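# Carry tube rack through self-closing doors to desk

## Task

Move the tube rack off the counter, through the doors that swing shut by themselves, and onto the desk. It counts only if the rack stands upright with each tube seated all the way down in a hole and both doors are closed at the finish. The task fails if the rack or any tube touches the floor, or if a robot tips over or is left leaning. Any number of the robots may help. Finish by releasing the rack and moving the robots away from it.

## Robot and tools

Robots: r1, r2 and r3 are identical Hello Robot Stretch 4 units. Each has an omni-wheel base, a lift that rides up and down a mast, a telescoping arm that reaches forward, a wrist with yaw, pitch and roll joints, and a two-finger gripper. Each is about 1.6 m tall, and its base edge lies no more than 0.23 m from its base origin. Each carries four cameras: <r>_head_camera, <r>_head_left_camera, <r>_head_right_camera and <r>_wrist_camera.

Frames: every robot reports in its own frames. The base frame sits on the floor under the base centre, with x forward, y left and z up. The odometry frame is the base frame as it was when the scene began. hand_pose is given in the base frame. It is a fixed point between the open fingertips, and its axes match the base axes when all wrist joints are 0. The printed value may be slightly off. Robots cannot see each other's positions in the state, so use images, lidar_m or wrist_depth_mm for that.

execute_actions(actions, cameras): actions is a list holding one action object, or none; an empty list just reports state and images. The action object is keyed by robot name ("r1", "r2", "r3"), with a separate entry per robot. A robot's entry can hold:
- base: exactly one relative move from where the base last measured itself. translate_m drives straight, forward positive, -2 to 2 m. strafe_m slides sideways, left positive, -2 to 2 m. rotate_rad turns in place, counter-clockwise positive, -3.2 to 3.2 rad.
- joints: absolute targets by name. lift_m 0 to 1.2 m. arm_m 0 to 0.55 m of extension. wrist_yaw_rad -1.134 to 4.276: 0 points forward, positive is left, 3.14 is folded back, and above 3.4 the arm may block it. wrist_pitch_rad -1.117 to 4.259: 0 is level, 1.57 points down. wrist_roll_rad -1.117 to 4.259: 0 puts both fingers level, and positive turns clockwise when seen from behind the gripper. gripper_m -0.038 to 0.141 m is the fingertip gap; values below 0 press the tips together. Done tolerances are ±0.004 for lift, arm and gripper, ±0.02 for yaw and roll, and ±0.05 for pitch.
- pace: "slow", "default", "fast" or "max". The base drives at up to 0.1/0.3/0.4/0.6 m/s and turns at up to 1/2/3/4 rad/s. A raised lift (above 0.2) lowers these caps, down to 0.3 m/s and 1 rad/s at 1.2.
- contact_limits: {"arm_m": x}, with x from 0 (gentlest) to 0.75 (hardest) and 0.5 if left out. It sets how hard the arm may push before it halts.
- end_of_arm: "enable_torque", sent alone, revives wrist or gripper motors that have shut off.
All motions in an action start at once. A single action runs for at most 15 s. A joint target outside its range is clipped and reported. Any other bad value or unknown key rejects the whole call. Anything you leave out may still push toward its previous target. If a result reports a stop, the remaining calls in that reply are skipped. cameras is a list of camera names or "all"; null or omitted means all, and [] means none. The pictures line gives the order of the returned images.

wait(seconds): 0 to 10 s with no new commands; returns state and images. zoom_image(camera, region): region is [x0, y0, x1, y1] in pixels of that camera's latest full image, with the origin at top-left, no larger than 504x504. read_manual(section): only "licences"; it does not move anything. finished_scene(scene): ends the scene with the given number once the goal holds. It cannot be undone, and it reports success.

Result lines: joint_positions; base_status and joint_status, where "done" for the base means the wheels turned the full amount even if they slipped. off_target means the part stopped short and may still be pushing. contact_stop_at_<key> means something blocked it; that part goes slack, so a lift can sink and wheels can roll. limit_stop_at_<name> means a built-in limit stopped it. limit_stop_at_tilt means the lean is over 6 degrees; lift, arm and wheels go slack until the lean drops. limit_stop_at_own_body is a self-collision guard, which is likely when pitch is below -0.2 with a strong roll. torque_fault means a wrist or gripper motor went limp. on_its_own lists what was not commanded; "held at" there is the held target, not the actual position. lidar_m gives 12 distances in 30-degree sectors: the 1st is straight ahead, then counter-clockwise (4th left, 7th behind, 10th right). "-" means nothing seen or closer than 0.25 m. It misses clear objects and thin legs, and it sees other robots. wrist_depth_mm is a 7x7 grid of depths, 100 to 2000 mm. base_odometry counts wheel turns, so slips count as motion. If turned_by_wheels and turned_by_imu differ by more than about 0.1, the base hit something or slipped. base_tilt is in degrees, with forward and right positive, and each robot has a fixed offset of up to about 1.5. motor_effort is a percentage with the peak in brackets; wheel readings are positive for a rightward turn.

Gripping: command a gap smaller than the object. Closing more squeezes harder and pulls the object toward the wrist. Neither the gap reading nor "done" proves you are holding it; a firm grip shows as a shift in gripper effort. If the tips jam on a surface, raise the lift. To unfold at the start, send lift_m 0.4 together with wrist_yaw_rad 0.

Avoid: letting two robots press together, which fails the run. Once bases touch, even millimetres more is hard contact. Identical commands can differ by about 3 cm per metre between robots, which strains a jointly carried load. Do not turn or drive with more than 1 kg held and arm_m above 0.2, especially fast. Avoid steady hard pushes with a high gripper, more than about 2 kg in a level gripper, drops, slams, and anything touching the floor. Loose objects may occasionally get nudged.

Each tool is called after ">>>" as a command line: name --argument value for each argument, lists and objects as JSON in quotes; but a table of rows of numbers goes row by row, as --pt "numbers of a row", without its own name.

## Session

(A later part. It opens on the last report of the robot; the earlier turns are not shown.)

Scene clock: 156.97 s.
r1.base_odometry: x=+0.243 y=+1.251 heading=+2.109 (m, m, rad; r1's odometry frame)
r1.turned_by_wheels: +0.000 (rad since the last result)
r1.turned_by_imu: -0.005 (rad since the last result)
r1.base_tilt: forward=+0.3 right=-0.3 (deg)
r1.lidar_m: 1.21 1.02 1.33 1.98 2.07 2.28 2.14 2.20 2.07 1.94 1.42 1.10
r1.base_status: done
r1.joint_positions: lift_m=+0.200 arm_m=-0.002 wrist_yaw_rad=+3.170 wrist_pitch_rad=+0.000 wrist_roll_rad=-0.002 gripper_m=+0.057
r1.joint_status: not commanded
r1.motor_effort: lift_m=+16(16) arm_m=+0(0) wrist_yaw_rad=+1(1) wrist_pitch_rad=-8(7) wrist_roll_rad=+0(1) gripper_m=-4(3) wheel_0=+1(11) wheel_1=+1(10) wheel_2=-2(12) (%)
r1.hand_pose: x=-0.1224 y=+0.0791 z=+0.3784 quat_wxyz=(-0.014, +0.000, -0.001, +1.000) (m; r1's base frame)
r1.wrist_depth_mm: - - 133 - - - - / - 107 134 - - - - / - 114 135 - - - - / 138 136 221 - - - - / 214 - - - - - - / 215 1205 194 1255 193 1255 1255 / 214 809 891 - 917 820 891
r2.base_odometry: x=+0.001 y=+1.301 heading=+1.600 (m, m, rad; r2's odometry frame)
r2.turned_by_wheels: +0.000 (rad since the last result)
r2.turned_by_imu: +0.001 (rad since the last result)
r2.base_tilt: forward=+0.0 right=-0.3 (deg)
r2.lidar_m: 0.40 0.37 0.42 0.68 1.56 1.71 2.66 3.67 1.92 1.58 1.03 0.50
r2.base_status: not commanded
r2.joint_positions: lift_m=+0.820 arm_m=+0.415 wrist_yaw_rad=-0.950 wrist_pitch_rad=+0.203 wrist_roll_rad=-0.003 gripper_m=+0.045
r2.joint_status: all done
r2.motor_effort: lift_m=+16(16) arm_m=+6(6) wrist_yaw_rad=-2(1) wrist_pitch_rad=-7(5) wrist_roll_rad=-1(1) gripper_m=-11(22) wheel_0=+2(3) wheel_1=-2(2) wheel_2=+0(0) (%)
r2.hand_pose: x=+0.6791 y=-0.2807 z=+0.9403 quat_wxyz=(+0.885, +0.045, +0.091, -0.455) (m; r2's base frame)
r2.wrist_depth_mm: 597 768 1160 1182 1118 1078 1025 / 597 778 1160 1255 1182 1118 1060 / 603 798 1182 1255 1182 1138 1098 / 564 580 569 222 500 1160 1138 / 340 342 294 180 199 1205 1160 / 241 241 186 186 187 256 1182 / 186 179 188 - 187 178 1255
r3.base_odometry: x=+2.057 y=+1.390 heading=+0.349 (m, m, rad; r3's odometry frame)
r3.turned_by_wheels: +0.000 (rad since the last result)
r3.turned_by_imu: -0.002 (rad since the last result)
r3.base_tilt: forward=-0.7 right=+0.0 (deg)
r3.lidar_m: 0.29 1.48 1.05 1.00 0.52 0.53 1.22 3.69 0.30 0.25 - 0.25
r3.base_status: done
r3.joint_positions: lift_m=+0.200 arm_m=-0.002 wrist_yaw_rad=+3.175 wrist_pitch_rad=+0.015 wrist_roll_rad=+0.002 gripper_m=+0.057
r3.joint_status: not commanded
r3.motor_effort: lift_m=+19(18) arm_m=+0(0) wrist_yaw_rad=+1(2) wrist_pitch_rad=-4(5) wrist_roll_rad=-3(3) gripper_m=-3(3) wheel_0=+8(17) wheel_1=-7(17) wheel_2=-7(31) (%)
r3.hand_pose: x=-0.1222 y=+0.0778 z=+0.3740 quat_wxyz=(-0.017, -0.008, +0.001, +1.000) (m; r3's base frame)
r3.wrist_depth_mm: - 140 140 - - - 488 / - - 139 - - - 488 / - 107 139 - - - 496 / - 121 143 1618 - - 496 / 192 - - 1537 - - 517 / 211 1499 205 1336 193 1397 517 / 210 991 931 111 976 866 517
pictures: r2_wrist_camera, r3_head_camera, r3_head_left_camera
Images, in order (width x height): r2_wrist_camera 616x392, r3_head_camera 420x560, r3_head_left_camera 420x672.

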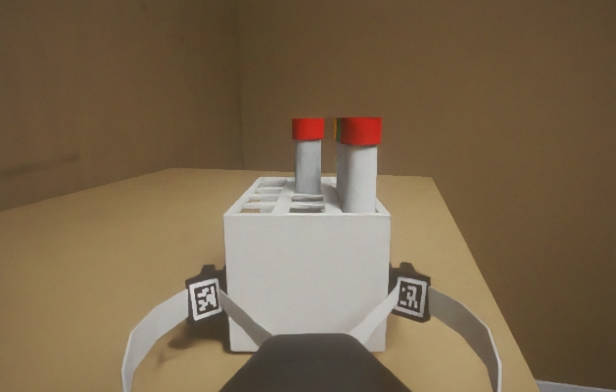

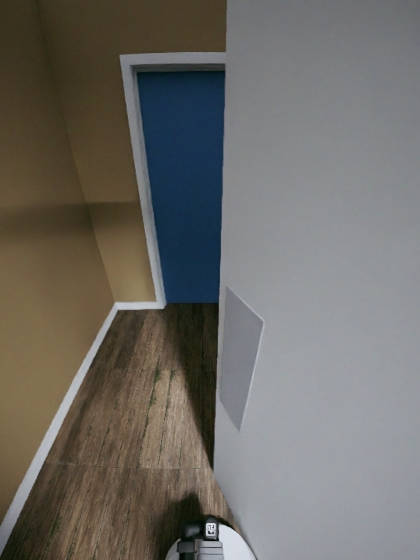

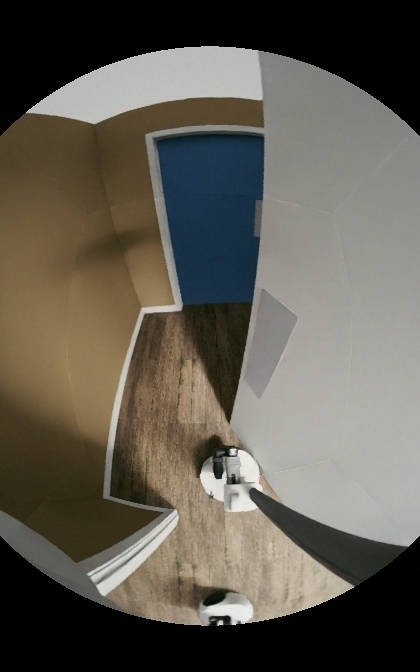

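>>> execute_actions --actions '[{"r2": {"joints": {"lift_m": 0.87}, "pace": "slow"}, "r3": {"base": {"translate_m": 0.33}}}]' --cameras '["r3_head_right_camera", "r2_wrist_camera", "r2_head_camera"]'

Scene clock: 172.03 s.
r1.base_odometry: x=+0.243 y=+1.251 heading=+2.109 (m, m, rad; r1's odometry frame)
r1.turned_by_wheels: +0.000 (rad since the last result)
r1.turned_by_imu: -0.005 (rad since the last result)
r1.base_tilt: forward=+0.3 right=-0.3 (deg)
r1.lidar_m: 1.38 1.02 1.32 1.98 2.05 2.26 2.14 2.20 2.04 1.95 1.42 1.10
r1.base_status: not commanded
r1.joint_positions: lift_m=+0.200 arm_m=-0.002 wrist_yaw_rad=+3.170 wrist_pitch_rad=+0.000 wrist_roll_rad=-0.002 gripper_m=+0.057
r1.joint_status: not commanded
r1.motor_effort: lift_m=+16(16) arm_m=+0(0) wrist_yaw_rad=+0(1) wrist_pitch_rad=-7(6) wrist_roll_rad=+0(1) gripper_m=-3(4) wheel_0=+1(1) wheel_1=+1(1) wheel_2=-1(1) (%)
r1.hand_pose: x=-0.1224 y=+0.0791 z=+0.3784 quat_wxyz=(-0.014, +0.000, -0.001, +1.000) (m; r1's base frame)
r1.wrist_depth_mm: - - 134 - - - - / - 107 134 - - - - / - 114 135 - - - - / 138 136 221 - - - - / 214 - - - - - - / 215 1182 194 1281 193 1255 1229 / 214 809 891 - 931 820 878
r2.base_odometry: x=+0.001 y=+1.301 heading=+1.600 (m, m, rad; r2's odometry frame)
r2.turned_by_wheels: +0.000 (rad since the last result)
r2.turned_by_imu: +0.004 (rad since the last result)
r2.base_tilt: forward=+0.0 right=-0.2 (deg)
r2.lidar_m: 0.40 0.38 0.43 0.66 1.56 1.69 2.66 3.69 1.92 1.57 1.06 0.49
r2.base_status: not commanded
r2.joint_positions: lift_m=+0.870 arm_m=+0.415 wrist_yaw_rad=-0.950 wrist_pitch_rad=+0.204 wrist_roll_rad=-0.003 gripper_m=+0.045
r2.joint_status: all done
r2.motor_effort: lift_m=+22(24) arm_m=+6(6) wrist_yaw_rad=-1(1) wrist_pitch_rad=-9(8) wrist_roll_rad=+0(0) gripper_m=-12(14) wheel_0=+2(3) wheel_1=-2(2) wheel_2=+0(0) (%)
r2.hand_pose: x=+0.6791 y=-0.2807 z=+0.9896 quat_wxyz=(+0.885, +0.045, +0.091, -0.455) (m; r2's base frame)
r2.wrist_depth_mm: 597 778 1138 1205 1138 1098 1025 / 597 788 1160 1255 1182 1118 1060 / 603 788 1205 1308 1205 1138 1118 / 603 732 788 191 691 1182 1118 / 466 469 404 186 200 1255 1160 / 336 334 183 181 183 1229 1229 / 258 248 260 - 258 257 1229
r3.base_odometry: x=+2.367 y=+1.503 heading=+0.349 (m, m, rad; r3's odometry frame)
r3.turned_by_wheels: +0.000 (rad since the last result)
r3.turned_by_imu: +0.002 (rad since the last result)
r3.base_tilt: forward=-0.8 right=+0.0 (deg)
r3.lidar_m: 1.61 1.52 1.07 1.00 0.97 0.76 1.54 0.46 0.25 0.25 1.17 1.46
r3.base_status: done
r3.joint_positions: lift_m=+0.200 arm_m=-0.002 wrist_yaw_rad=+3.175 wrist_pitch_rad=+0.015 wrist_roll_rad=+0.002 gripper_m=+0.057
r3.joint_status: not commanded
r3.motor_effort: lift_m=+19(19) arm_m=+0(0) wrist_yaw_rad=+3(1) wrist_pitch_rad=-5(5) wrist_roll_rad=-1(2) gripper_m=-3(4) wheel_0=+5(16) wheel_1=-3(9) wheel_2=-1(17) (%)
r3.hand_pose: x=-0.1222 y=+0.0778 z=+0.3740 quat_wxyz=(-0.017, -0.008, +0.001, +1.000) (m; r3's base frame)
r3.wrist_depth_mm: - 141 140 - - 768 759 / - - 139 - - 778 759 / - 107 139 - - 788 759 / - 121 143 - - 798 750 / 192 917 - 1808 - 788 750 / 211 1397 205 1464 193 750 750 / 210 931 904 111 960 741 741
pictures: r2_head_camera, r2_wrist_camera, r3_head_right_camera
Images, in order (width x height): r2_head_camera 420x560, r2_wrist_camera 616x392, r3_head_right_camera 420x672.

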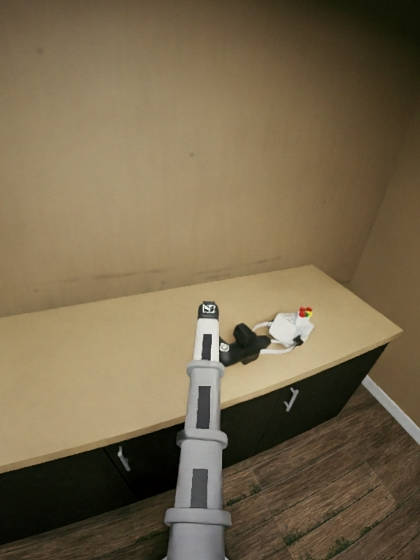

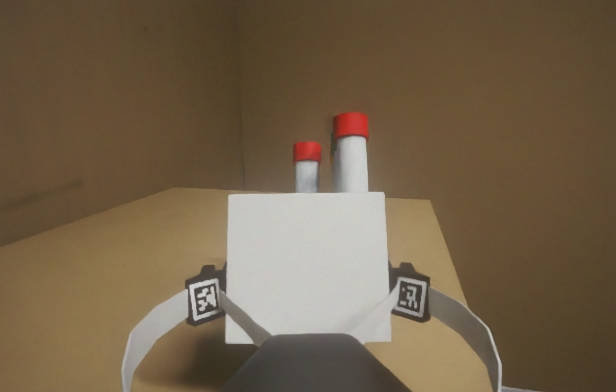

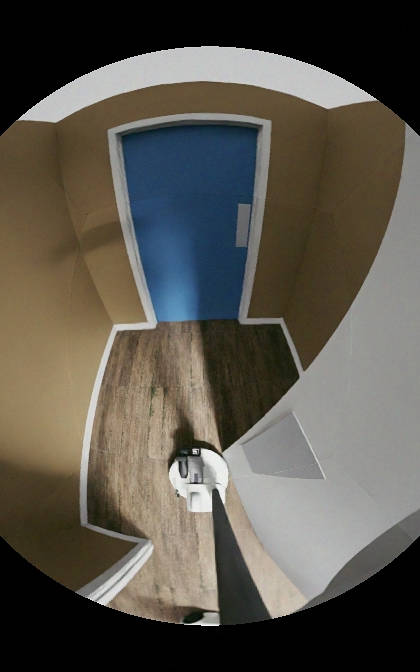

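>>> execute_actions --actions '[{"r2": {"joints": {"lift_m": 0.82}, "pace": "slow"}, "r3": {"base": {"strafe_m": -0.5}}}]' --cameras '["r3_head_right_camera", "r2_wrist_camera", "r1_head_camera"]'

Scene clock: 208.97 s.
r1.base_odometry: x=+0.243 y=+1.251 heading=+2.109 (m, m, rad; r1's odometry frame)
r1.turned_by_wheels: +0.000 (rad since the last result)
r1.turned_by_imu: -0.003 (rad since the last result)
r1.base_tilt: forward=+0.3 right=-0.2 (deg)
r1.lidar_m: 1.54 1.01 1.34 1.98 2.07 2.28 2.13 2.21 2.04 1.94 1.42 1.09
r1.base_status: not commanded
r1.joint_positions: lift_m=+0.200 arm_m=-0.002 wrist_yaw_rad=+3.170 wrist_pitch_rad=+0.000 wrist_roll_rad=-0.002 gripper_m=+0.057
r1.joint_status: not commanded
r1.motor_effort: lift_m=+16(16) arm_m=+0(0) wrist_yaw_rad=+2(1) wrist_pitch_rad=-4(7) wrist_roll_rad=-1(0) gripper_m=-4(2) wheel_0=+1(1) wheel_1=+1(1) wheel_2=-1(1) (%)
r1.hand_pose: x=-0.1224 y=+0.0791 z=+0.3784 quat_wxyz=(-0.014, +0.000, -0.001, +1.000) (m; r1's base frame)
r1.wrist_depth_mm: - - 133 - - - - / - 107 134 - - - - / - 114 135 - - - - / 138 136 222 - - - - / 215 - - - - - - / 214 1205 194 1255 193 1255 1229 / 214 820 904 - 917 809 891
r2.base_odometry: x=+0.001 y=+1.301 heading=+1.600 (m, m, rad; r2's odometry frame)
r2.turned_by_wheels: +0.000 (rad since the last result)
r2.turned_by_imu: +0.002 (rad since the last result)
r2.base_tilt: forward=+0.0 right=-0.3 (deg)
r2.lidar_m: 0.41 0.38 0.44 0.68 1.56 1.72 2.66 3.67 1.91 1.58 1.06 0.52
r2.base_status: not commanded
r2.joint_positions: lift_m=+0.820 arm_m=+0.415 wrist_yaw_rad=-0.950 wrist_pitch_rad=+0.203 wrist_roll_rad=-0.003 gripper_m=+0.045
r2.joint_status: all done
r2.motor_effort: lift_m=+16(22) arm_m=+6(6) wrist_yaw_rad=-1(1) wrist_pitch_rad=-7(8) wrist_roll_rad=-2(0) gripper_m=-12(14) wheel_0=+2(2) wheel_1=-2(2) wheel_2=+0(0) (%)
r2.hand_pose: x=+0.6791 y=-0.2807 z=+0.9403 quat_wxyz=(+0.885, +0.045, +0.091, -0.455) (m; r2's base frame)
r2.wrist_depth_mm: 597 768 1138 1229 1160 1078 1025 / 591 788 1182 1229 1205 1098 1060 / 609 798 1182 1255 1205 1118 1098 / 564 569 569 220 496 1182 1118 / 342 342 294 180 198 1229 1160 / 241 242 186 186 187 255 1205 / 187 179 187 - 187 179 1229
r3.base_odometry: x=+2.512 y=+1.129 heading=+0.329 (m, m, rad; r3's odometry frame)
r3.turned_by_wheels: -0.021 (rad since the last result)
r3.turned_by_imu: +0.038 (rad since the last result)
r3.base_tilt: forward=-0.7 right=+0.0 (deg)
r3.lidar_m: 1.60 1.72 1.26 1.22 0.88 0.89 1.56 0.25 0.25 - 0.25 0.30
r3.base_status: strafe_m contact_stop (by the wheels' count: -0.401 of -0.500)
r3.joint_positions: lift_m=+0.200 arm_m=-0.002 wrist_yaw_rad=+3.175 wrist_pitch_rad=+0.015 wrist_roll_rad=+0.002 gripper_m=+0.057
r3.joint_status: not commanded
r3.on_its_own: the wheels are slack since a contact_stop
r3.motor_effort: lift_m=+20(21) arm_m=+0(0) wrist_yaw_rad=+1(8) wrist_pitch_rad=-6(8) wrist_roll_rad=-3(2) gripper_m=-2(3) wheel_0=+0(34) wheel_1=+0(40) wheel_2=+0(15) (%)
r3.hand_pose: x=-0.1222 y=+0.0778 z=+0.3738 quat_wxyz=(-0.017, -0.008, +0.001, +1.000) (m; r3's base frame)
r3.wrist_depth_mm: - 140 140 - - - - / - - 138 - - - - / - 107 139 - - - - / - 121 143 - - - - / 193 466 - - 1863 - - / 211 525 206 1499 194 1397 1255 / 209 488 931 111 976 866 917
pictures: r1_head_camera, r2_wrist_camera, r3_head_right_camera
Images, in order (width x height): r1_head_camera 420x560, r2_wrist_camera 616x392, r3_head_right_camera 420x672.

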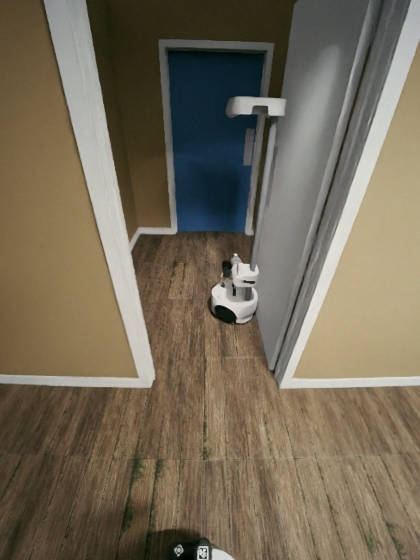

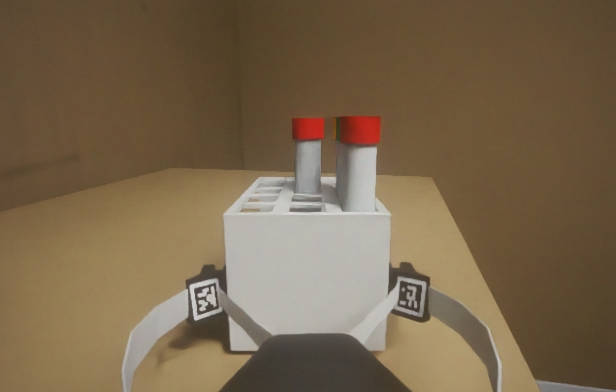

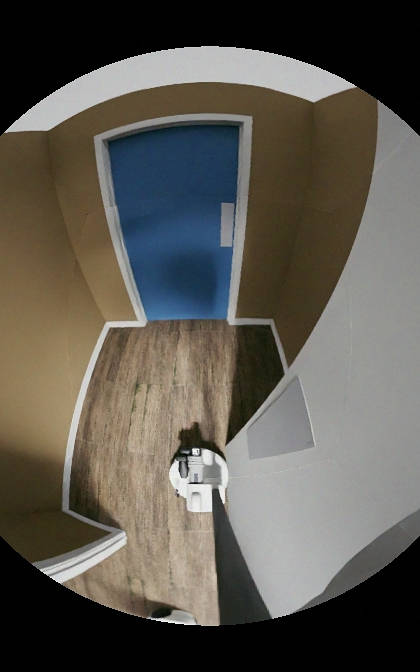

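>>> execute_actions --actions '[{"r1": {"base": {"translate_m": 1.25}, "pace": "max"}, "r2": {"joints": {"gripper_m": -0.02}}, "r3": {"base": {"translate_m": 0.25}, "joints": {"lift_m": 0.4}}}]' --cameras '["r3_head_right_camera", "r2_wrist_camera", "r1_head_camera", "r1_head_right_camera"]'

Scene clock: 260.53 s.
r1.base_odometry: x=-0.399 y=+2.324 heading=+2.109 (m, m, rad; r1's odometry frame)
r1.turned_by_wheels: +0.000 (rad since the last result)
r1.turned_by_imu: -0.009 (rad since the last result)
r1.base_tilt: forward=+0.3 right=-0.3 (deg)
r1.lidar_m: 0.55 1.49 1.04 0.62 0.40 2.93 3.43 2.91 0.46 0.40 0.42 0.57
r1.base_status: done
r1.joint_positions: lift_m=+0.200 arm_m=-0.002 wrist_yaw_rad=+3.170 wrist_pitch_rad=+0.000 wrist_roll_rad=-0.002 gripper_m=+0.057
r1.joint_status: not commanded
r1.motor_effort: lift_m=+16(16) arm_m=+0(0) wrist_yaw_rad=+1(1) wrist_pitch_rad=-6(7) wrist_roll_rad=+0(0) gripper_m=-2(2) wheel_0=+0(12) wheel_1=+0(6) wheel_2=+1(19) (%)
r1.hand_pose: x=-0.1224 y=+0.0791 z=+0.3784 quat_wxyz=(-0.014, +0.000, -0.001, +1.000) (m; r1's base frame)
r1.wrist_depth_mm: - - 134 - - - - / - 107 134 - - - - / - 114 135 - - - - / 138 136 222 - - - - / 215 - - - - - - / 215 1205 194 1255 193 1229 1205 / 214 820 904 - 904 820 891
r2.base_odometry: x=+0.001 y=+1.301 heading=+1.600 (m, m, rad; r2's odometry frame)
r2.turned_by_wheels: +0.000 (rad since the last result)
r2.turned_by_imu: +0.002 (rad since the last result)
r2.base_tilt: forward=+0.0 right=-0.3 (deg)
r2.lidar_m: 0.40 0.37 0.43 0.67 1.55 1.71 2.66 3.69 1.92 1.59 1.06 0.52
r2.base_status: not commanded
r2.joint_positions: lift_m=+0.820 arm_m=+0.415 wrist_yaw_rad=-0.950 wrist_pitch_rad=+0.203 wrist_roll_rad=-0.003 gripper_m=-0.019
r2.joint_status: all done
r2.motor_effort: lift_m=+16(16) arm_m=+6(6) wrist_yaw_rad=-1(1) wrist_pitch_rad=-6(6) wrist_roll_rad=-1(1) gripper_m=-23(24) wheel_0=+3(3) wheel_1=-2(3) wheel_2=+0(0) (%)
r2.hand_pose: x=+0.6792 y=-0.2807 z=+0.9404 quat_wxyz=(+0.885, +0.045, +0.091, -0.455) (m; r2's base frame)
r2.wrist_depth_mm: 591 768 1160 1229 1138 1098 1042 / 591 778 1160 1255 1160 1118 1078 / 597 798 1182 220 1205 1138 1098 / 564 569 574 210 500 1205 1118 / 342 342 167 165 167 1182 1160 / 241 171 170 170 171 172 1205 / 186 179 180 - 187 185 1229
r3.base_odometry: x=+2.749 y=+1.209 heading=+0.329 (m, m, rad; r3's odometry frame)
r3.turned_by_wheels: +0.000 (rad since the last result)
r3.turned_by_imu: +0.001 (rad since the last result)
r3.base_tilt: forward=-0.7 right=+0.0 (deg)
r3.lidar_m: 1.37 1.48 1.27 1.22 1.24 0.57 0.58 0.28 0.25 0.84 0.88 1.24
r3.base_status: done
r3.joint_positions: lift_m=+0.400 arm_m=-0.002 wrist_yaw_rad=+3.175 wrist_pitch_rad=+0.015 wrist_roll_rad=+0.002 gripper_m=+0.057
r3.joint_status: all done
r3.motor_effort: lift_m=+23(25) arm_m=+0(0) wrist_yaw_rad=+3(0) wrist_pitch_rad=-6(5) wrist_roll_rad=-1(3) gripper_m=-1(3) wheel_0=+3(7) wheel_1=-4(4) wheel_2=-1(9) (%)
r3.hand_pose: x=-0.1222 y=+0.0778 z=+0.5736 quat_wxyz=(-0.017, -0.008, +0.001, +1.000) (m; r3's base frame)
r3.wrist_depth_mm: - 140 140 - - - 946 / - - 138 - - - 960 / - 107 138 - - - 976 / - 121 142 - - - 960 / 192 466 946 - 931 - 960 / 211 525 206 1983 194 1921 960 / 209 488 917 111 741 798 931
pictures: r1_head_camera, r1_head_right_camera, r2_wrist_camera, r3_head_right_camera
Images, in order (width x height): r1_head_camera 420x560, r1_head_right_camera 420x672, r2_wrist_camera 616x392, r3_head_right_camera 420x672.

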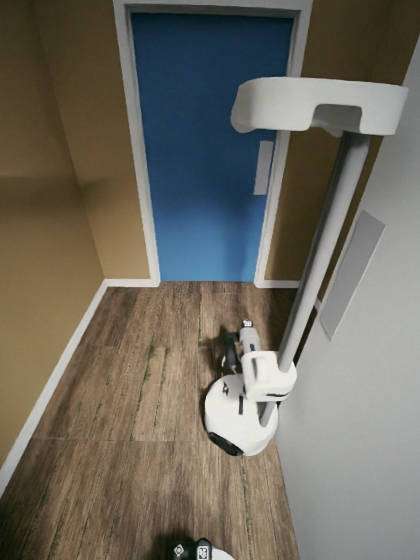

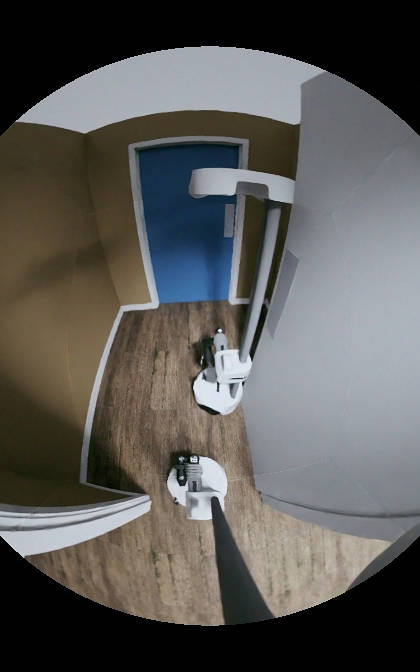

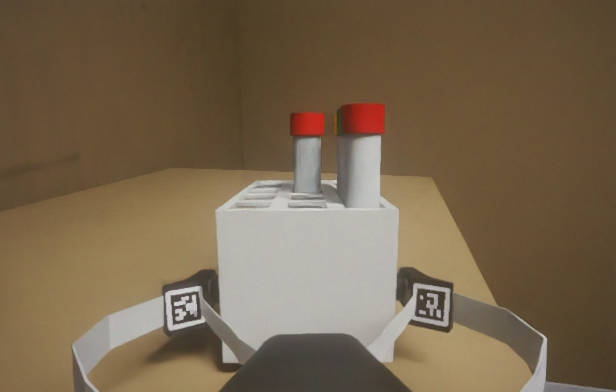

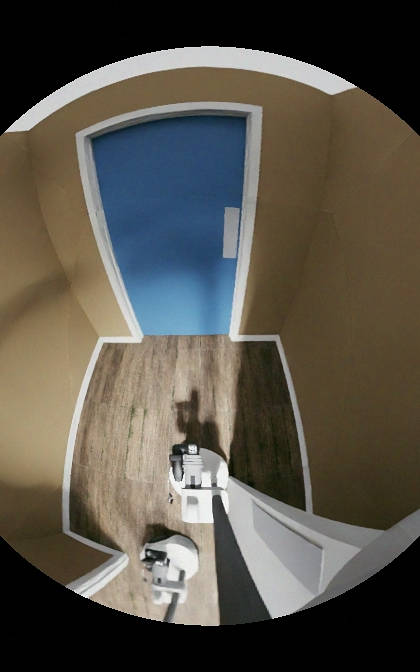

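>>> execute_actions --actions '[{"r1": {"base": {"strafe_m": -0.15}}, "r2": {"joints": {"lift_m": 0.85}, "pace": "slow"}, "r3": {"joints": {"wrist_yaw_rad": 0.65, "gripper_m": 0.0}}}]' --cameras '["r2_wrist_camera", "r2_head_camera"]'

>>> execute_actions --actions '[{"r1": {"base": {"translate_m": 0.35}, "pace": "fast"}, "r3": {"base": {"translate_m": 0.42}}}]' --cameras '["r2_wrist_camera", "r1_head_right_camera"]'

Scene clock: 267.10 s.
r1.base_odometry: x=-0.270 y=+2.401 heading=+2.109 (m, m, rad; r1's odometry frame)
r1.turned_by_wheels: +0.000 (rad since the last result)
r1.turned_by_imu: -0.002 (rad since the last result)
r1.base_tilt: forward=+0.3 right=-0.4 (deg)
r1.lidar_m: 0.52 1.69 1.20 0.57 0.53 3.02 3.42 3.50 0.28 0.25 0.27 0.37
r1.base_status: done
r1.joint_positions: lift_m=+0.200 arm_m=-0.002 wrist_yaw_rad=+3.170 wrist_pitch_rad=+0.000 wrist_roll_rad=-0.002 gripper_m=+0.057
r1.joint_status: not commanded
r1.motor_effort: lift_m=+16(16) arm_m=+0(0) wrist_yaw_rad=+1(0) wrist_pitch_rad=-6(5) wrist_roll_rad=-2(0) gripper_m=-2(2) wheel_0=+0(4) wheel_1=-3(8) wheel_2=+0(5) (%)
r1.hand_pose: x=-0.1224 y=+0.0791 z=+0.3784 quat_wxyz=(-0.014, +0.000, -0.001, +1.000) (m; r1's base frame)
r1.wrist_depth_mm: - - 134 - - - - / - 107 134 - - - - / - 114 135 - - - - / 138 136 222 - - - - / 215 - - - - - - / 215 1229 193 1255 193 1255 1205 / 213 809 904 - 904 820 891
r2.base_odometry: x=+0.001 y=+1.301 heading=+1.600 (m, m, rad; r2's odometry frame)
r2.turned_by_wheels: +0.000 (rad since the last result)
r2.turned_by_imu: +0.001 (rad since the last result)
r2.base_tilt: forward=+0.0 right=-0.2 (deg)
r2.lidar_m: 0.40 0.38 0.44 0.68 1.54 1.69 2.64 3.70 1.92 1.57 1.05 0.51
r2.base_status: not commanded
r2.joint_positions: lift_m=+0.850 arm_m=+0.415 wrist_yaw_rad=-0.950 wrist_pitch_rad=+0.203 wrist_roll_rad=-0.003 gripper_m=-0.019
r2.joint_status: all done
r2.motor_effort: lift_m=+22(23) arm_m=+6(6) wrist_yaw_rad=-2(1) wrist_pitch_rad=-8(8) wrist_roll_rad=-1(2) gripper_m=-22(21) wheel_0=+3(3) wheel_1=-2(2) wheel_2=+0(0) (%)
r2.hand_pose: x=+0.6791 y=-0.2807 z=+0.9697 quat_wxyz=(+0.885, +0.045, +0.091, -0.455) (m; r2's base frame)
r2.wrist_depth_mm: 597 768 1138 1205 1138 1078 1025 / 597 788 1160 1229 1182 1118 1060 / 603 798 1182 221 1182 1138 1078 / 597 699 699 203 609 1182 1138 / 418 418 166 165 167 1205 1160 / 296 171 169 168 170 172 1205 / 228 220 220 - 229 229 1205
r3.base_odometry: x=+2.749 y=+1.209 heading=+0.329 (m, m, rad; r3's odometry frame)
r3.turned_by_wheels: +0.000 (rad since the last result)
r3.turned_by_imu: +0.000 (rad since the last result)
r3.base_tilt: forward=-0.7 right=+0.0 (deg)
r3.lidar_m: 1.36 1.47 1.26 1.19 1.26 0.60 0.54 0.29 0.25 0.85 0.90 1.24
r3.base_status: not commanded
r3.joint_positions: lift_m=+0.400 arm_m=-0.002 wrist_yaw_rad=+0.650 wrist_pitch_rad=+0.015 wrist_roll_rad=+0.002 gripper_m=+0.000
r3.joint_status: all done
r3.motor_effort: lift_m=+23(23) arm_m=+1(0) wrist_yaw_rad=+1(3) wrist_pitch_rad=-5(6) wrist_roll_rad=-1(3) gripper_m=-6(0) wheel_0=+3(3) wheel_1=-4(4) wheel_2=-1(1) (%)
r3.hand_pose: x=+0.4515 y=+0.1051 z=+0.5736 quat_wxyz=(+0.948, -0.002, +0.007, +0.319) (m; r3's base frame)
r3.wrist_depth_mm: 1060 1281 1576 1366 1255 1060 946 / 1098 1255 1537 1366 1255 1078 946 / 1098 1255 1537 1366 1281 1060 946 / 1060 1281 1576 1397 1255 1098 946 / 1060 1255 1576 1430 1255 1078 946 / 1060 1281 1464 197 189 1078 946 / 1078 1229 1255 111 1205 1025 960
pictures: r2_head_camera, r2_wrist_camera
Images, in order (width x height): r2_head_camera 420x560, r2_wrist_camera 616x392.

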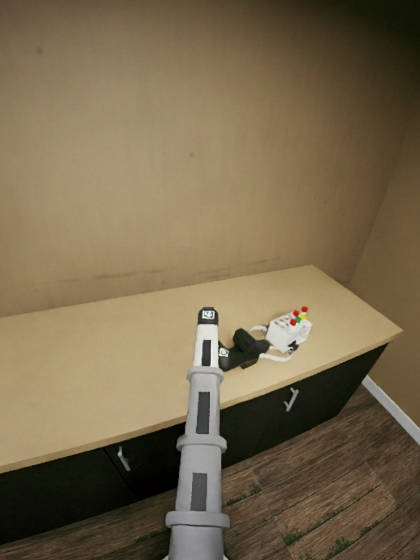

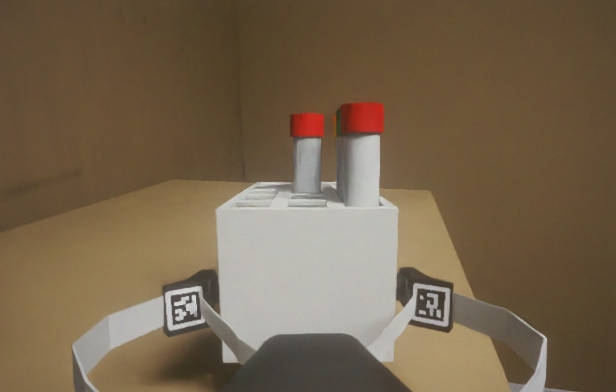

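Scene clock: 270.07 s.
r1.base_odometry: x=-0.450 y=+2.701 heading=+2.110 (m, m, rad; r1's odometry frame)
r1.turned_by_wheels: +0.000 (rad since the last result)
r1.turned_by_imu: -0.003 (rad since the last result)
r1.base_tilt: forward=+0.2 right=-0.4 (deg)
r1.lidar_m: 0.62 1.72 1.22 1.14 0.70 0.76 3.83 0.35 0.25 - 0.25 0.25
r1.base_status: done
r1.joint_positions: lift_m=+0.200 arm_m=-0.002 wrist_yaw_rad=+3.170 wrist_pitch_rad=+0.000 wrist_roll_rad=-0.002 gripper_m=+0.057
r1.joint_status: not commanded
r1.motor_effort: lift_m=+17(17) arm_m=+0(1) wrist_yaw_rad=+0(2) wrist_pitch_rad=-5(6) wrist_roll_rad=+0(1) gripper_m=-4(4) wheel_0=+9(14) wheel_1=-2(8) wheel_2=-1(13) (%)
r1.hand_pose: x=-0.1224 y=+0.0791 z=+0.3784 quat_wxyz=(-0.014, +0.000, -0.001, +1.000) (m; r1's base frame)
r1.wrist_depth_mm: - - 134 - - - - / - 107 134 - - - - / - 114 135 - - - 661 / 138 136 222 - - - 647 / 214 1863 - - - - 640 / 215 1098 194 1255 193 1255 661 / 214 647 891 - 917 831 654
r2.base_odometry: x=+0.001 y=+1.301 heading=+1.600 (m, m, rad; r2's odometry frame)
r2.turned_by_wheels: +0.000 (rad since the last result)
r2.turned_by_imu: +0.001 (rad since the last result)
r2.base_tilt: forward=+0.0 right=-0.3 (deg)
r2.lidar_m: 0.40 0.39 0.39 0.69 1.56 1.72 2.67 3.68 1.92 1.58 1.05 0.50
r2.base_status: not commanded
r2.joint_positions: lift_m=+0.850 arm_m=+0.415 wrist_yaw_rad=-0.950 wrist_pitch_rad=+0.203 wrist_roll_rad=-0.003 gripper_m=-0.019
r2.joint_status: not commanded
r2.motor_effort: lift_m=+22(22) arm_m=+6(6) wrist_yaw_rad=-2(1) wrist_pitch_rad=-8(8) wrist_roll_rad=-2(1) gripper_m=-24(24) wheel_0=+3(3) wheel_1=-3(2) wheel_2=+0(0) (%)
r2.hand_pose: x=+0.6791 y=-0.2807 z=+0.9697 quat_wxyz=(+0.885, +0.045, +0.091, -0.455) (m; r2's base frame)
r2.wrist_depth_mm: 597 768 1138 1205 1138 1098 1042 / 597 778 1160 1255 1182 1118 1060 / 603 788 1160 222 1229 1138 1098 / 597 699 699 204 609 1182 1138 / 415 415 167 166 167 1205 1160 / 296 171 170 169 170 172 1205 / 229 220 220 - 229 229 1229
r3.base_odometry: x=+3.146 y=+1.345 heading=+0.329 (m, m, rad; r3's odometry frame)
r3.turned_by_wheels: +0.000 (rad since the last result)
r3.turned_by_imu: +0.001 (rad since the last result)
r3.base_tilt: forward=-0.7 right=+0.0 (deg)
r3.lidar_m: 0.98 1.02 1.26 1.20 1.27 0.69 0.46 0.47 0.91 0.84 0.88 0.96
r3.base_status: done
r3.joint_positions: lift_m=+0.400 arm_m=-0.002 wrist_yaw_rad=+0.650 wrist_pitch_rad=+0.015 wrist_roll_rad=+0.002 gripper_m=+0.000
r3.joint_status: not commanded
r3.motor_effort: lift_m=+23(23) arm_m=+0(0) wrist_yaw_rad=-1(1) wrist_pitch_rad=-6(6) wrist_roll_rad=-1(3) gripper_m=-8(6) wheel_0=+0(7) wheel_1=+0(3) wheel_2=+1(9) (%)
r3.hand_pose: x=+0.4515 y=+0.1051 z=+0.5736 quat_wxyz=(+0.948, -0.002, +0.007, +0.319) (m; r3's base frame)
r3.wrist_depth_mm: 1060 1255 1025 946 778 668 597 / 1060 1229 1060 946 788 676 603 / 1078 1229 1042 946 788 676 603 / 1060 1229 1078 931 798 676 597 / 1060 1229 1042 960 798 683 603 / 1042 1229 1042 196 189 683 603 / 1060 1205 976 111 768 640 603
pictures: r1_head_right_camera, r2_wrist_camera
Images, in order (width x height): r1_head_right_camera 420x672, r2_wrist_camera 616x392.

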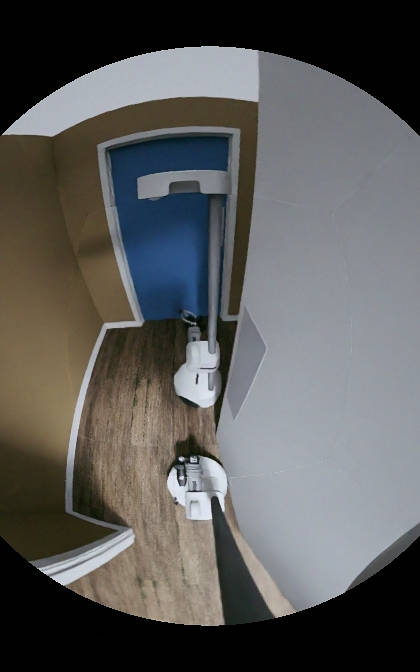

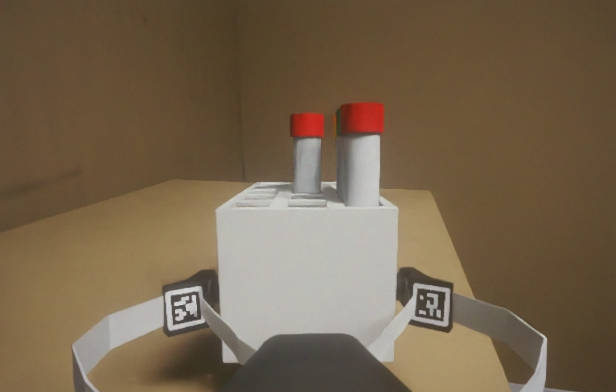

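>>> execute_actions --actions '[{"r1": {"base": {"strafe_m": -0.06}, "pace": "slow"}, "r2": {"joints": {"lift_m": 0.9, "arm_m": 0.0, "gripper_m": -0.035, "wrist_pitch_rad": 0.13}}, "r3": {"base": {"strafe_m": -0.52}, "pace": "fast"}}]' --cameras '["r2_wrist_camera"]'

>>> execute_actions --actions '[{"r2": {"base": {"rotate_rad": -1.2}, "joints": {"wrist_yaw_rad": 0.0}, "pace": "slow"}, "r3": {"base": {"rotate_rad": 2.45}}}]' --cameras '["r2_wrist_camera", "r2_head_camera", "r3_head_camera", "r3_wrist_camera"]'

Scene clock: 289.23 s.
r1.base_odometry: x=-0.398 y=+2.732 heading=+2.110 (m, m, rad; r1's odometry frame)
r1.turned_by_wheels: +0.000 (rad since the last result)
r1.turned_by_imu: -0.002 (rad since the last result)
r1.base_tilt: forward=+0.2 right=-0.3 (deg)
r1.lidar_m: 1.75 1.81 1.29 1.21 0.78 0.84 3.90 0.29 0.25 - 0.25 0.27
r1.base_status: done
r1.joint_positions: lift_m=+0.200 arm_m=-0.002 wrist_yaw_rad=+3.170 wrist_pitch_rad=+0.000 wrist_roll_rad=-0.002 gripper_m=+0.057
r1.joint_status: not commanded
r1.motor_effort: lift_m=+17(17) arm_m=+0(0) wrist_yaw_rad=+1(1) wrist_pitch_rad=-7(6) wrist_roll_rad=-1(0) gripper_m=-1(2) wheel_0=+9(20) wheel_1=-6(12) wheel_2=+1(5) (%)
r1.hand_pose: x=-0.1224 y=+0.0791 z=+0.3784 quat_wxyz=(-0.014, +0.000, -0.001, +1.000) (m; r1's base frame)
r1.wrist_depth_mm: - - 134 - - - - / - 107 134 - - - - / - 114 135 - - - - / 138 136 222 - - - - / 215 634 - - - - - / 215 539 194 1281 193 1229 1118 / 214 496 891 - 904 820 831
r2.base_odometry: x=+0.001 y=+1.301 heading=+1.600 (m, m, rad; r2's odometry frame)
r2.turned_by_wheels: +0.000 (rad since the last result)
r2.turned_by_imu: +0.001 (rad since the last result)
r2.base_tilt: forward=+0.0 right=-0.3 (deg)
r2.lidar_m: 0.41 0.37 0.42 0.69 1.56 1.71 2.65 3.70 1.92 1.57 0.31 0.40
r2.base_status: not commanded
r2.joint_positions: lift_m=+0.900 arm_m=+0.004 wrist_yaw_rad=-0.950 wrist_pitch_rad=+0.134 wrist_roll_rad=-0.003 gripper_m=-0.034
r2.joint_status: all done
joint sent to its limit — the command would take r2.arm_m past its lower limit, so that joint was sent only as far as its limit.
r2.motor_effort: lift_m=+22(25) arm_m=-6(7) wrist_yaw_rad=+1(0) wrist_pitch_rad=-9(7) wrist_roll_rad=+0(0) gripper_m=-25(25) wheel_0=+3(3) wheel_1=-2(2) wheel_2=+0(0) (%)
r2.hand_pose: x=+0.2695 y=-0.2834 z=+1.0395 quat_wxyz=(+0.887, +0.029, +0.060, -0.456) (m; r2's base frame)
r2.wrist_depth_mm: 1008 1308 1430 1366 1281 1229 1182 / 991 1308 1464 1430 1308 1281 1205 / 1008 1336 1576 215 1336 1281 1229 / 991 1255 1576 200 1336 1336 1255 / 683 699 163 162 163 1366 1281 / 459 171 167 165 167 169 1308 / 342 466 621 - 1499 1397 1308
r3.base_odometry: x=+3.314 y=+0.853 heading=+0.329 (m, m, rad; r3's odometry frame)
r3.turned_by_wheels: +0.000 (rad since the last result)
r3.turned_by_imu: +0.000 (rad since the last result)
r3.base_tilt: forward=-0.7 right=+0.0 (deg)
r3.lidar_m: 0.88 1.02 1.42 1.73 1.81 0.52 1.15 0.48 0.33 0.33 0.35 0.48
r3.base_status: done
r3.joint_positions: lift_m=+0.400 arm_m=-0.002 wrist_yaw_rad=+0.650 wrist_pitch_rad=+0.015 wrist_roll_rad=+0.002 gripper_m=+0.000
r3.joint_status: not commanded
r3.motor_effort: lift_m=+22(22) arm_m=+0(0) wrist_yaw_rad=+3(2) wrist_pitch_rad=-6(6) wrist_roll_rad=-1(4) gripper_m=-4(6) wheel_0=-1(12) wheel_1=+1(13) wheel_2=+1(1) (%)
r3.hand_pose: x=+0.4515 y=+0.1050 z=+0.5736 quat_wxyz=(+0.948, -0.002, +0.007, +0.319) (m; r3's base frame)
r3.wrist_depth_mm: 1537 1366 1160 931 768 585 525 / 1537 1397 1160 931 778 580 530 / 1537 1366 1160 931 778 585 530 / 1576 1366 1160 931 798 585 530 / 1537 1397 1182 931 788 585 530 / 1499 1397 1160 197 189 585 535 / 1430 1336 1098 111 750 559 535
pictures: r2_wrist_camera
Images, in order (width x height): r2_wrist_camera 616x392.

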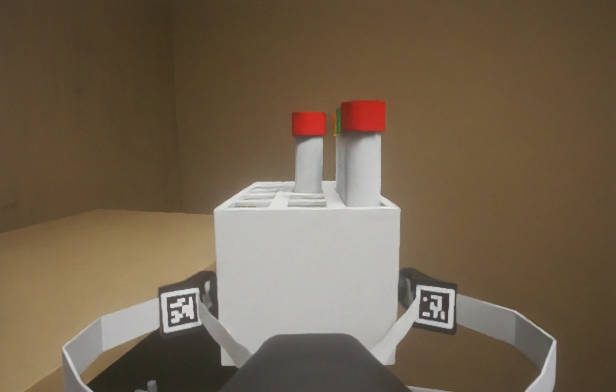

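Scene clock: 291.73 s.
r1.base_odometry: x=-0.398 y=+2.732 heading=+2.110 (m, m, rad; r1's odometry frame)
r1.turned_by_wheels: +0.000 (rad since the last result)
r1.turned_by_imu: -0.001 (rad since the last result)
r1.base_tilt: forward=+0.2 right=-0.3 (deg)
r1.lidar_m: 1.77 1.83 1.26 1.20 0.77 0.86 3.89 0.30 0.25 - 0.25 0.27
r1.base_status: not commanded
r1.joint_positions: lift_m=+0.200 arm_m=-0.002 wrist_yaw_rad=+3.170 wrist_pitch_rad=+0.000 wrist_roll_rad=-0.002 gripper_m=+0.057
r1.joint_status: not commanded
r1.motor_effort: lift_m=+17(17) arm_m=+0(0) wrist_yaw_rad=+0(1) wrist_pitch_rad=-4(7) wrist_roll_rad=-3(2) gripper_m=-2(2) wheel_0=+9(9) wheel_1=-6(6) wheel_2=+1(1) (%)
r1.hand_pose: x=-0.1224 y=+0.0791 z=+0.3784 quat_wxyz=(-0.014, +0.000, -0.001, +1.000) (m; r1's base frame)
r1.wrist_depth_mm: - - 134 - - - - / - 107 133 - - - - / - 114 135 - - - - / 138 136 222 - - - - / 214 640 - - - - - / 215 535 195 1255 193 1229 1138 / 213 496 904 - 917 820 831
r2.base_odometry: x=+0.001 y=+1.301 heading=+0.401 (m, m, rad; r2's odometry frame)
r2.turned_by_wheels: -1.200 (rad since the last result)
r2.turned_by_imu: -1.192 (rad since the last result)
r2.base_tilt: forward=+0.0 right=-0.2 (deg)
r2.lidar_m: 0.42 0.59 0.41 0.38 0.41 0.55 1.55 1.62 2.21 3.69 2.26 0.42
r2.base_status: done
r2.joint_positions: lift_m=+0.900 arm_m=+0.003 wrist_yaw_rad=+0.000 wrist_pitch_rad=+0.134 wrist_roll_rad=-0.003 gripper_m=-0.034
r2.joint_status: all done
r2.motor_effort: lift_m=+22(22) arm_m=-6(6) wrist_yaw_rad=+0(5) wrist_pitch_rad=-9(9) wrist_roll_rad=+0(1) gripper_m=-25(25) wheel_0=+2(5) wheel_1=+1(5) wheel_2=+1(6) (%)
r2.hand_pose: x=+0.4603 y=-0.0875 z=+1.0396 quat_wxyz=(+0.998, -0.002, +0.067, +0.000) (m; r2's base frame)
r2.wrist_depth_mm: 1255 1255 1255 1229 1255 1281 1255 / 1255 1281 1281 1281 1281 1308 1308 / 1308 1281 1336 1308 1308 1336 1308 / 1308 1336 1336 200 1366 1366 1366 / 768 1366 164 162 163 1366 1397 / 715 172 167 166 167 169 1464 / 654 1430 1430 - 1464 1499 1464
r3.base_odometry: x=+3.314 y=+0.853 heading=+2.779 (m, m, rad; r3's odometry frame)
r3.turned_by_wheels: +2.450 (rad since the last result)
r3.turned_by_imu: +2.463 (rad since the last result)
r3.base_tilt: forward=-0.7 right=+0.0 (deg)
r3.lidar_m: 0.51 0.54 0.59 0.37 0.32 0.34 0.44 0.87 0.90 1.22 1.72 1.75
r3.base_status: done
r3.joint_positions: lift_m=+0.400 arm_m=-0.002 wrist_yaw_rad=+0.650 wrist_pitch_rad=+0.015 wrist_roll_rad=+0.002 gripper_m=+0.000
r3.joint_status: not commanded
r3.motor_effort: lift_m=+21(22) arm_m=+0(0) wrist_yaw_rad=+2(2) wrist_pitch_rad=-5(6) wrist_roll_rad=-1(1) gripper_m=-7(7) wheel_0=+0(7) wheel_1=-1(6) wheel_2=+0(9) (%)
r3.hand_pose: x=+0.4515 y=+0.1050 z=+0.5737 quat_wxyz=(+0.948, -0.002, +0.007, +0.319) (m; r3's base frame)
r3.wrist_depth_mm: 759 1138 1138 1118 336 260 - / 768 1118 1118 1138 382 259 - / 759 1138 1160 1138 387 259 - / 759 1138 1160 1160 392 259 - / 750 1118 1138 1138 399 260 - / 750 1098 1118 197 189 259 500 / 741 1078 1118 111 314 259 466
pictures: r2_head_camera, r2_wrist_camera, r3_head_camera, r3_wrist_camera
Images, in order (width x height): r2_head_camera 420x560, r2_wrist_camera 616x392, r3_head_camera 420x560, r3_wrist_camera 616x392.

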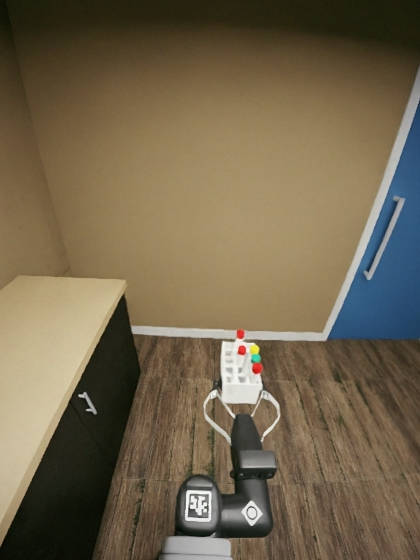

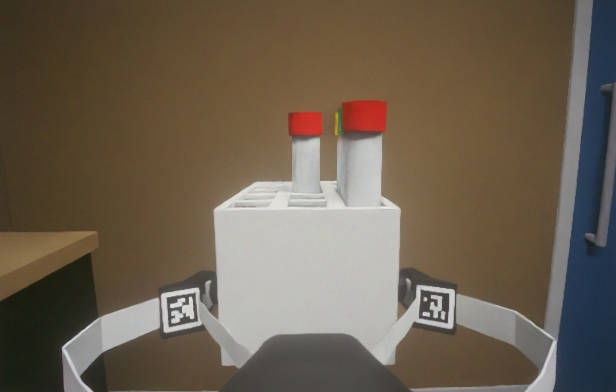

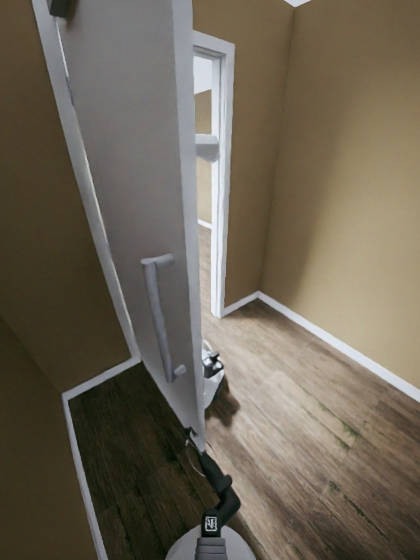

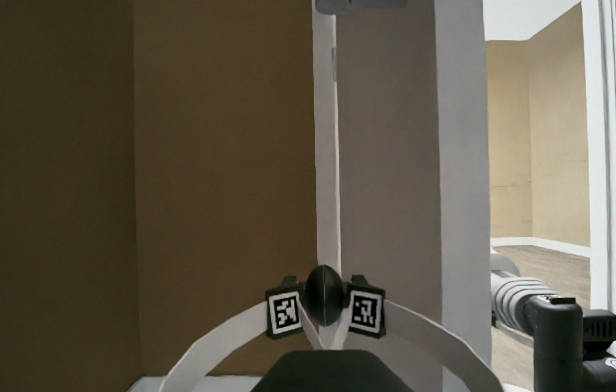

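>>> execute_actions --actions '[{"r2": {"base": {"strafe_m": -0.5}}, "r3": {"base": {"rotate_rad": -0.15}, "joints": {"wrist_yaw_rad": 0.25, "lift_m": 0.55}}}]' --cameras '[]'

>>> execute_actions --actions '[{"r2": {"base": {"translate_m": 0.4}}, "r3": {"joints": {"arm_m": 0.3}, "contact_limits": {"arm_m": 0.2}}}]' --cameras '["r3_head_camera", "r3_wrist_camera", "r1_head_camera"]'

Scene clock: 320.00 s.
r1.base_odometry: x=-0.398 y=+2.732 heading=+2.110 (m, m, rad; r1's odometry frame)
r1.turned_by_wheels: +0.000 (rad since the last result)
r1.turned_by_imu: -0.003 (rad since the last result)
r1.base_tilt: forward=+0.3 right=-0.3 (deg)
r1.lidar_m: 0.56 1.81 1.30 1.20 0.75 0.86 3.91 0.30 0.25 - 0.25 0.26
r1.base_status: not commanded
r1.joint_positions: lift_m=+0.200 arm_m=-0.002 wrist_yaw_rad=+3.170 wrist_pitch_rad=+0.000 wrist_roll_rad=-0.002 gripper_m=+0.057
r1.joint_status: not commanded
r1.motor_effort: lift_m=+17(17) arm_m=+0(0) wrist_yaw_rad=+0(1) wrist_pitch_rad=-5(6) wrist_roll_rad=+2(1) gripper_m=-3(3) wheel_0=+9(9) wheel_1=-6(6) wheel_2=+1(1) (%)
r1.hand_pose: x=-0.1224 y=+0.0791 z=+0.3784 quat_wxyz=(-0.014, +0.000, -0.001, +1.000) (m; r1's base frame)
r1.wrist_depth_mm: - - 133 - - - - / - 107 134 - - - - / - 114 135 - - - - / 138 136 222 - - - - / 214 640 - - - - - / 215 535 194 1255 192 1255 1118 / 214 492 904 - 904 809 831
r2.base_odometry: x=+0.196 y=+0.840 heading=+0.401 (m, m, rad; r2's odometry frame)
r2.turned_by_wheels: +0.000 (rad since the last result)
r2.turned_by_imu: +0.001 (rad since the last result)
r2.base_tilt: forward=+0.0 right=-0.2 (deg)
r2.lidar_m: 0.40 1.31 0.93 0.87 0.89 1.63 1.55 1.62 2.20 3.17 2.26 0.40
r2.base_status: done
r2.joint_positions: lift_m=+0.900 arm_m=+0.003 wrist_yaw_rad=+0.000 wrist_pitch_rad=+0.134 wrist_roll_rad=-0.003 gripper_m=-0.034
r2.joint_status: not commanded
r2.motor_effort: lift_m=+21(22) arm_m=-6(5) wrist_yaw_rad=-1(1) wrist_pitch_rad=-9(8) wrist_roll_rad=+0(0) gripper_m=-23(22) wheel_0=+0(8) wheel_1=+0(8) wheel_2=-1(1) (%)
r2.hand_pose: x=+0.4603 y=-0.0875 z=+1.0396 quat_wxyz=(+0.998, -0.002, +0.067, +0.000) (m; r2's base frame)
r2.wrist_depth_mm: 1255 1255 1281 1281 1255 1255 1255 / 1281 1281 1308 1336 1281 1281 1308 / 1308 1336 1308 216 1308 1308 1336 / 1336 1336 1308 201 1336 1366 1397 / 1397 1366 163 162 163 1397 1397 / 1397 171 167 166 166 170 1397 / 1464 1499 1430 - 1499 1499 1464
r3.base_odometry: x=+3.314 y=+0.853 heading=+2.629 (m, m, rad; r3's odometry frame)
r3.turned_by_wheels: -0.150 (rad since the last result)
r3.turned_by_imu: -0.150 (rad since the last result)
r3.base_tilt: forward=-0.7 right=-0.1 (deg)
r3.lidar_m: 0.53 0.52 0.73 0.41 0.33 0.33 0.39 0.65 0.89 1.10 1.71 1.72
r3.base_status: done
r3.joint_positions: lift_m=+0.550 arm_m=-0.002 wrist_yaw_rad=+0.250 wrist_pitch_rad=+0.015 wrist_roll_rad=+0.002 gripper_m=+0.000
r3.joint_status: all done
r3.motor_effort: lift_m=+23(25) arm_m=+0(0) wrist_yaw_rad=+0(10) wrist_pitch_rad=-6(6) wrist_roll_rad=+0(4) gripper_m=-9(5) wheel_0=+2(4) wheel_1=+0(3) wheel_2=-2(7) (%)
r3.hand_pose: x=+0.4701 y=-0.0132 z=+0.7236 quat_wxyz=(+0.992, +0.000, +0.008, +0.125) (m; r3's base frame)
r3.wrist_depth_mm: 647 455 - - 1661 1661 1366 / 640 459 - - 1661 1661 1366 / 647 362 - - 1618 1661 1366 / 991 377 - - 1661 1708 1366 / 991 484 - - 1661 1661 1366 / 1008 504 327 197 189 1661 1366 / 991 525 484 111 1576 1499 1366
pictures: none
No camera images: the call's "cameras" was empty. Leave "cameras" out to get every camera's image.

Scene clock: 322.80 s.
r1.base_odometry: x=-0.398 y=+2.732 heading=+2.110 (m, m, rad; r1's odometry frame)
r1.turned_by_wheels: +0.000 (rad since the last result)
r1.turned_by_imu: -0.001 (rad since the last result)
r1.base_tilt: forward=+0.3 right=-0.3 (deg)
r1.lidar_m: 0.32 1.80 1.28 1.21 0.77 0.85 3.91 0.29 0.25 - 0.25 0.26
r1.base_status: not commanded
r1.joint_positions: lift_m=+0.200 arm_m=-0.002 wrist_yaw_rad=+3.170 wrist_pitch_rad=+0.000 wrist_roll_rad=-0.002 gripper_m=+0.057
r1.joint_status: not commanded
r1.motor_effort: lift_m=+16(17) arm_m=+0(0) wrist_yaw_rad=+0(1) wrist_pitch_rad=-7(7) wrist_roll_rad=+0(3) gripper_m=-2(2) wheel_0=+9(9) wheel_1=-6(6) wheel_2=+1(1) (%)
r1.hand_pose: x=-0.1224 y=+0.0791 z=+0.3784 quat_wxyz=(-0.014, +0.000, -0.001, +1.000) (m; r1's base frame)
r1.wrist_depth_mm: - - 134 - - - - / - 107 133 - - - - / - 114 135 - - - - / 138 136 222 - - - - / 215 640 - - - - - / 215 535 194 1255 193 1255 1138 / 214 496 904 - 917 820 831
r2.base_odometry: x=+0.565 y=+0.996 heading=+0.401 (m, m, rad; r2's odometry frame)
r2.turned_by_wheels: +0.000 (rad since the last result)
r2.turned_by_imu: +0.000 (rad since the last result)
r2.base_tilt: forward=+0.0 right=-0.2 (deg)
r2.lidar_m: 0.41 1.21 0.94 0.87 0.93 1.27 1.96 2.04 2.73 3.17 1.70 0.44
r2.base_status: done
r2.joint_positions: lift_m=+0.900 arm_m=+0.003 wrist_yaw_rad=+0.000 wrist_pitch_rad=+0.134 wrist_roll_rad=-0.003 gripper_m=-0.034
r2.joint_status: not commanded
r2.motor_effort: lift_m=+21(21) arm_m=-6(6) wrist_yaw_rad=-1(1) wrist_pitch_rad=-9(9) wrist_roll_rad=-2(0) gripper_m=-22(23) wheel_0=+0(6) wheel_1=+0(5) wheel_2=+2(10) (%)
r2.hand_pose: x=+0.4603 y=-0.0875 z=+1.0396 quat_wxyz=(+0.998, -0.002, +0.067, +0.000) (m; r2's base frame)
r2.wrist_depth_mm: 878 891 878 878 891 891 891 / 891 904 904 904 904 904 904 / 917 917 931 215 931 931 931 / 946 946 946 200 931 960 946 / 976 976 163 162 163 960 991 / 991 171 167 166 167 169 1008 / 1025 1025 1025 - 1025 1025 1042
r3.base_odometry: x=+3.314 y=+0.853 heading=+2.629 (m, m, rad; r3's odometry frame)
r3.turned_by_wheels: +0.000 (rad since the last result)
r3.turned_by_imu: +0.000 (rad since the last result)
r3.base_tilt: forward=-0.7 right=+0.0 (deg)
r3.lidar_m: 0.50 0.51 0.75 0.42 0.33 0.31 0.39 0.64 0.90 1.11 1.73 1.73
r3.base_status: not commanded
r3.joint_positions: lift_m=+0.550 arm_m=+0.298 wrist_yaw_rad=+0.250 wrist_pitch_rad=+0.015 wrist_roll_rad=+0.002 gripper_m=+0.000
r3.joint_status: all done
r3.motor_effort: lift_m=+23(23) arm_m=+9(11) wrist_yaw_rad=+1(1) wrist_pitch_rad=-7(5) wrist_roll_rad=-4(1) gripper_m=-3(5) wheel_0=+2(2) wheel_1=+0(0) wheel_2=-1(2) (%)
r3.contact_limits: arm_m 0.2
r3.hand_pose: x=+0.7704 y=-0.0133 z=+0.7236 quat_wxyz=(+0.992, +0.000, +0.008, +0.125) (m; r3's base frame)
r3.wrist_depth_mm: - - - - 1366 1397 1182 / - - - - 1366 1397 1182 / - - - - 1366 1397 1182 / - - - - 1366 1430 1182 / - - - - 1336 1430 1160 / - - - 196 189 1430 1160 / 525 554 1576 111 1308 1281 1182
pictures: r1_head_camera, r3_head_camera, r3_wrist_camera
Images, in order (width x height): r1_head_camera 420x560, r3_head_camera 420x560, r3_wrist_camera 616x392.

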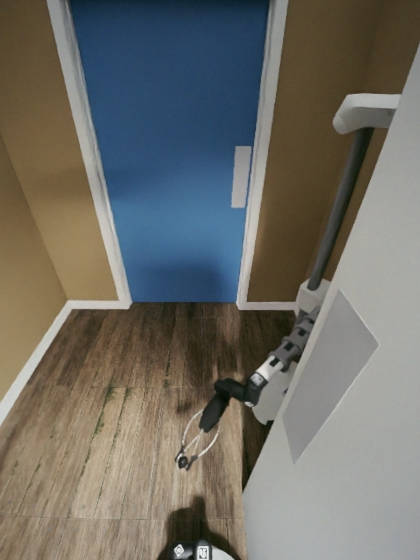

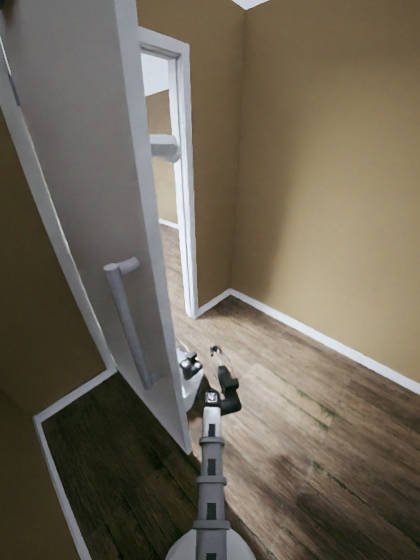

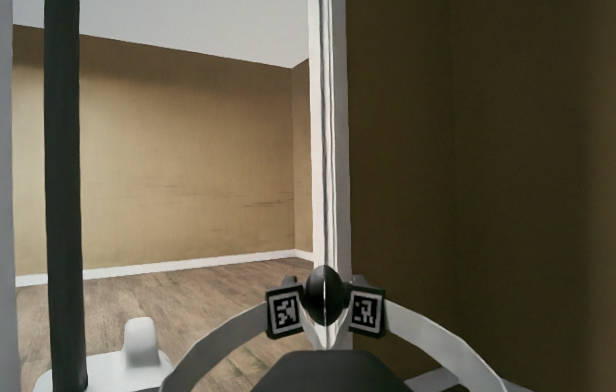

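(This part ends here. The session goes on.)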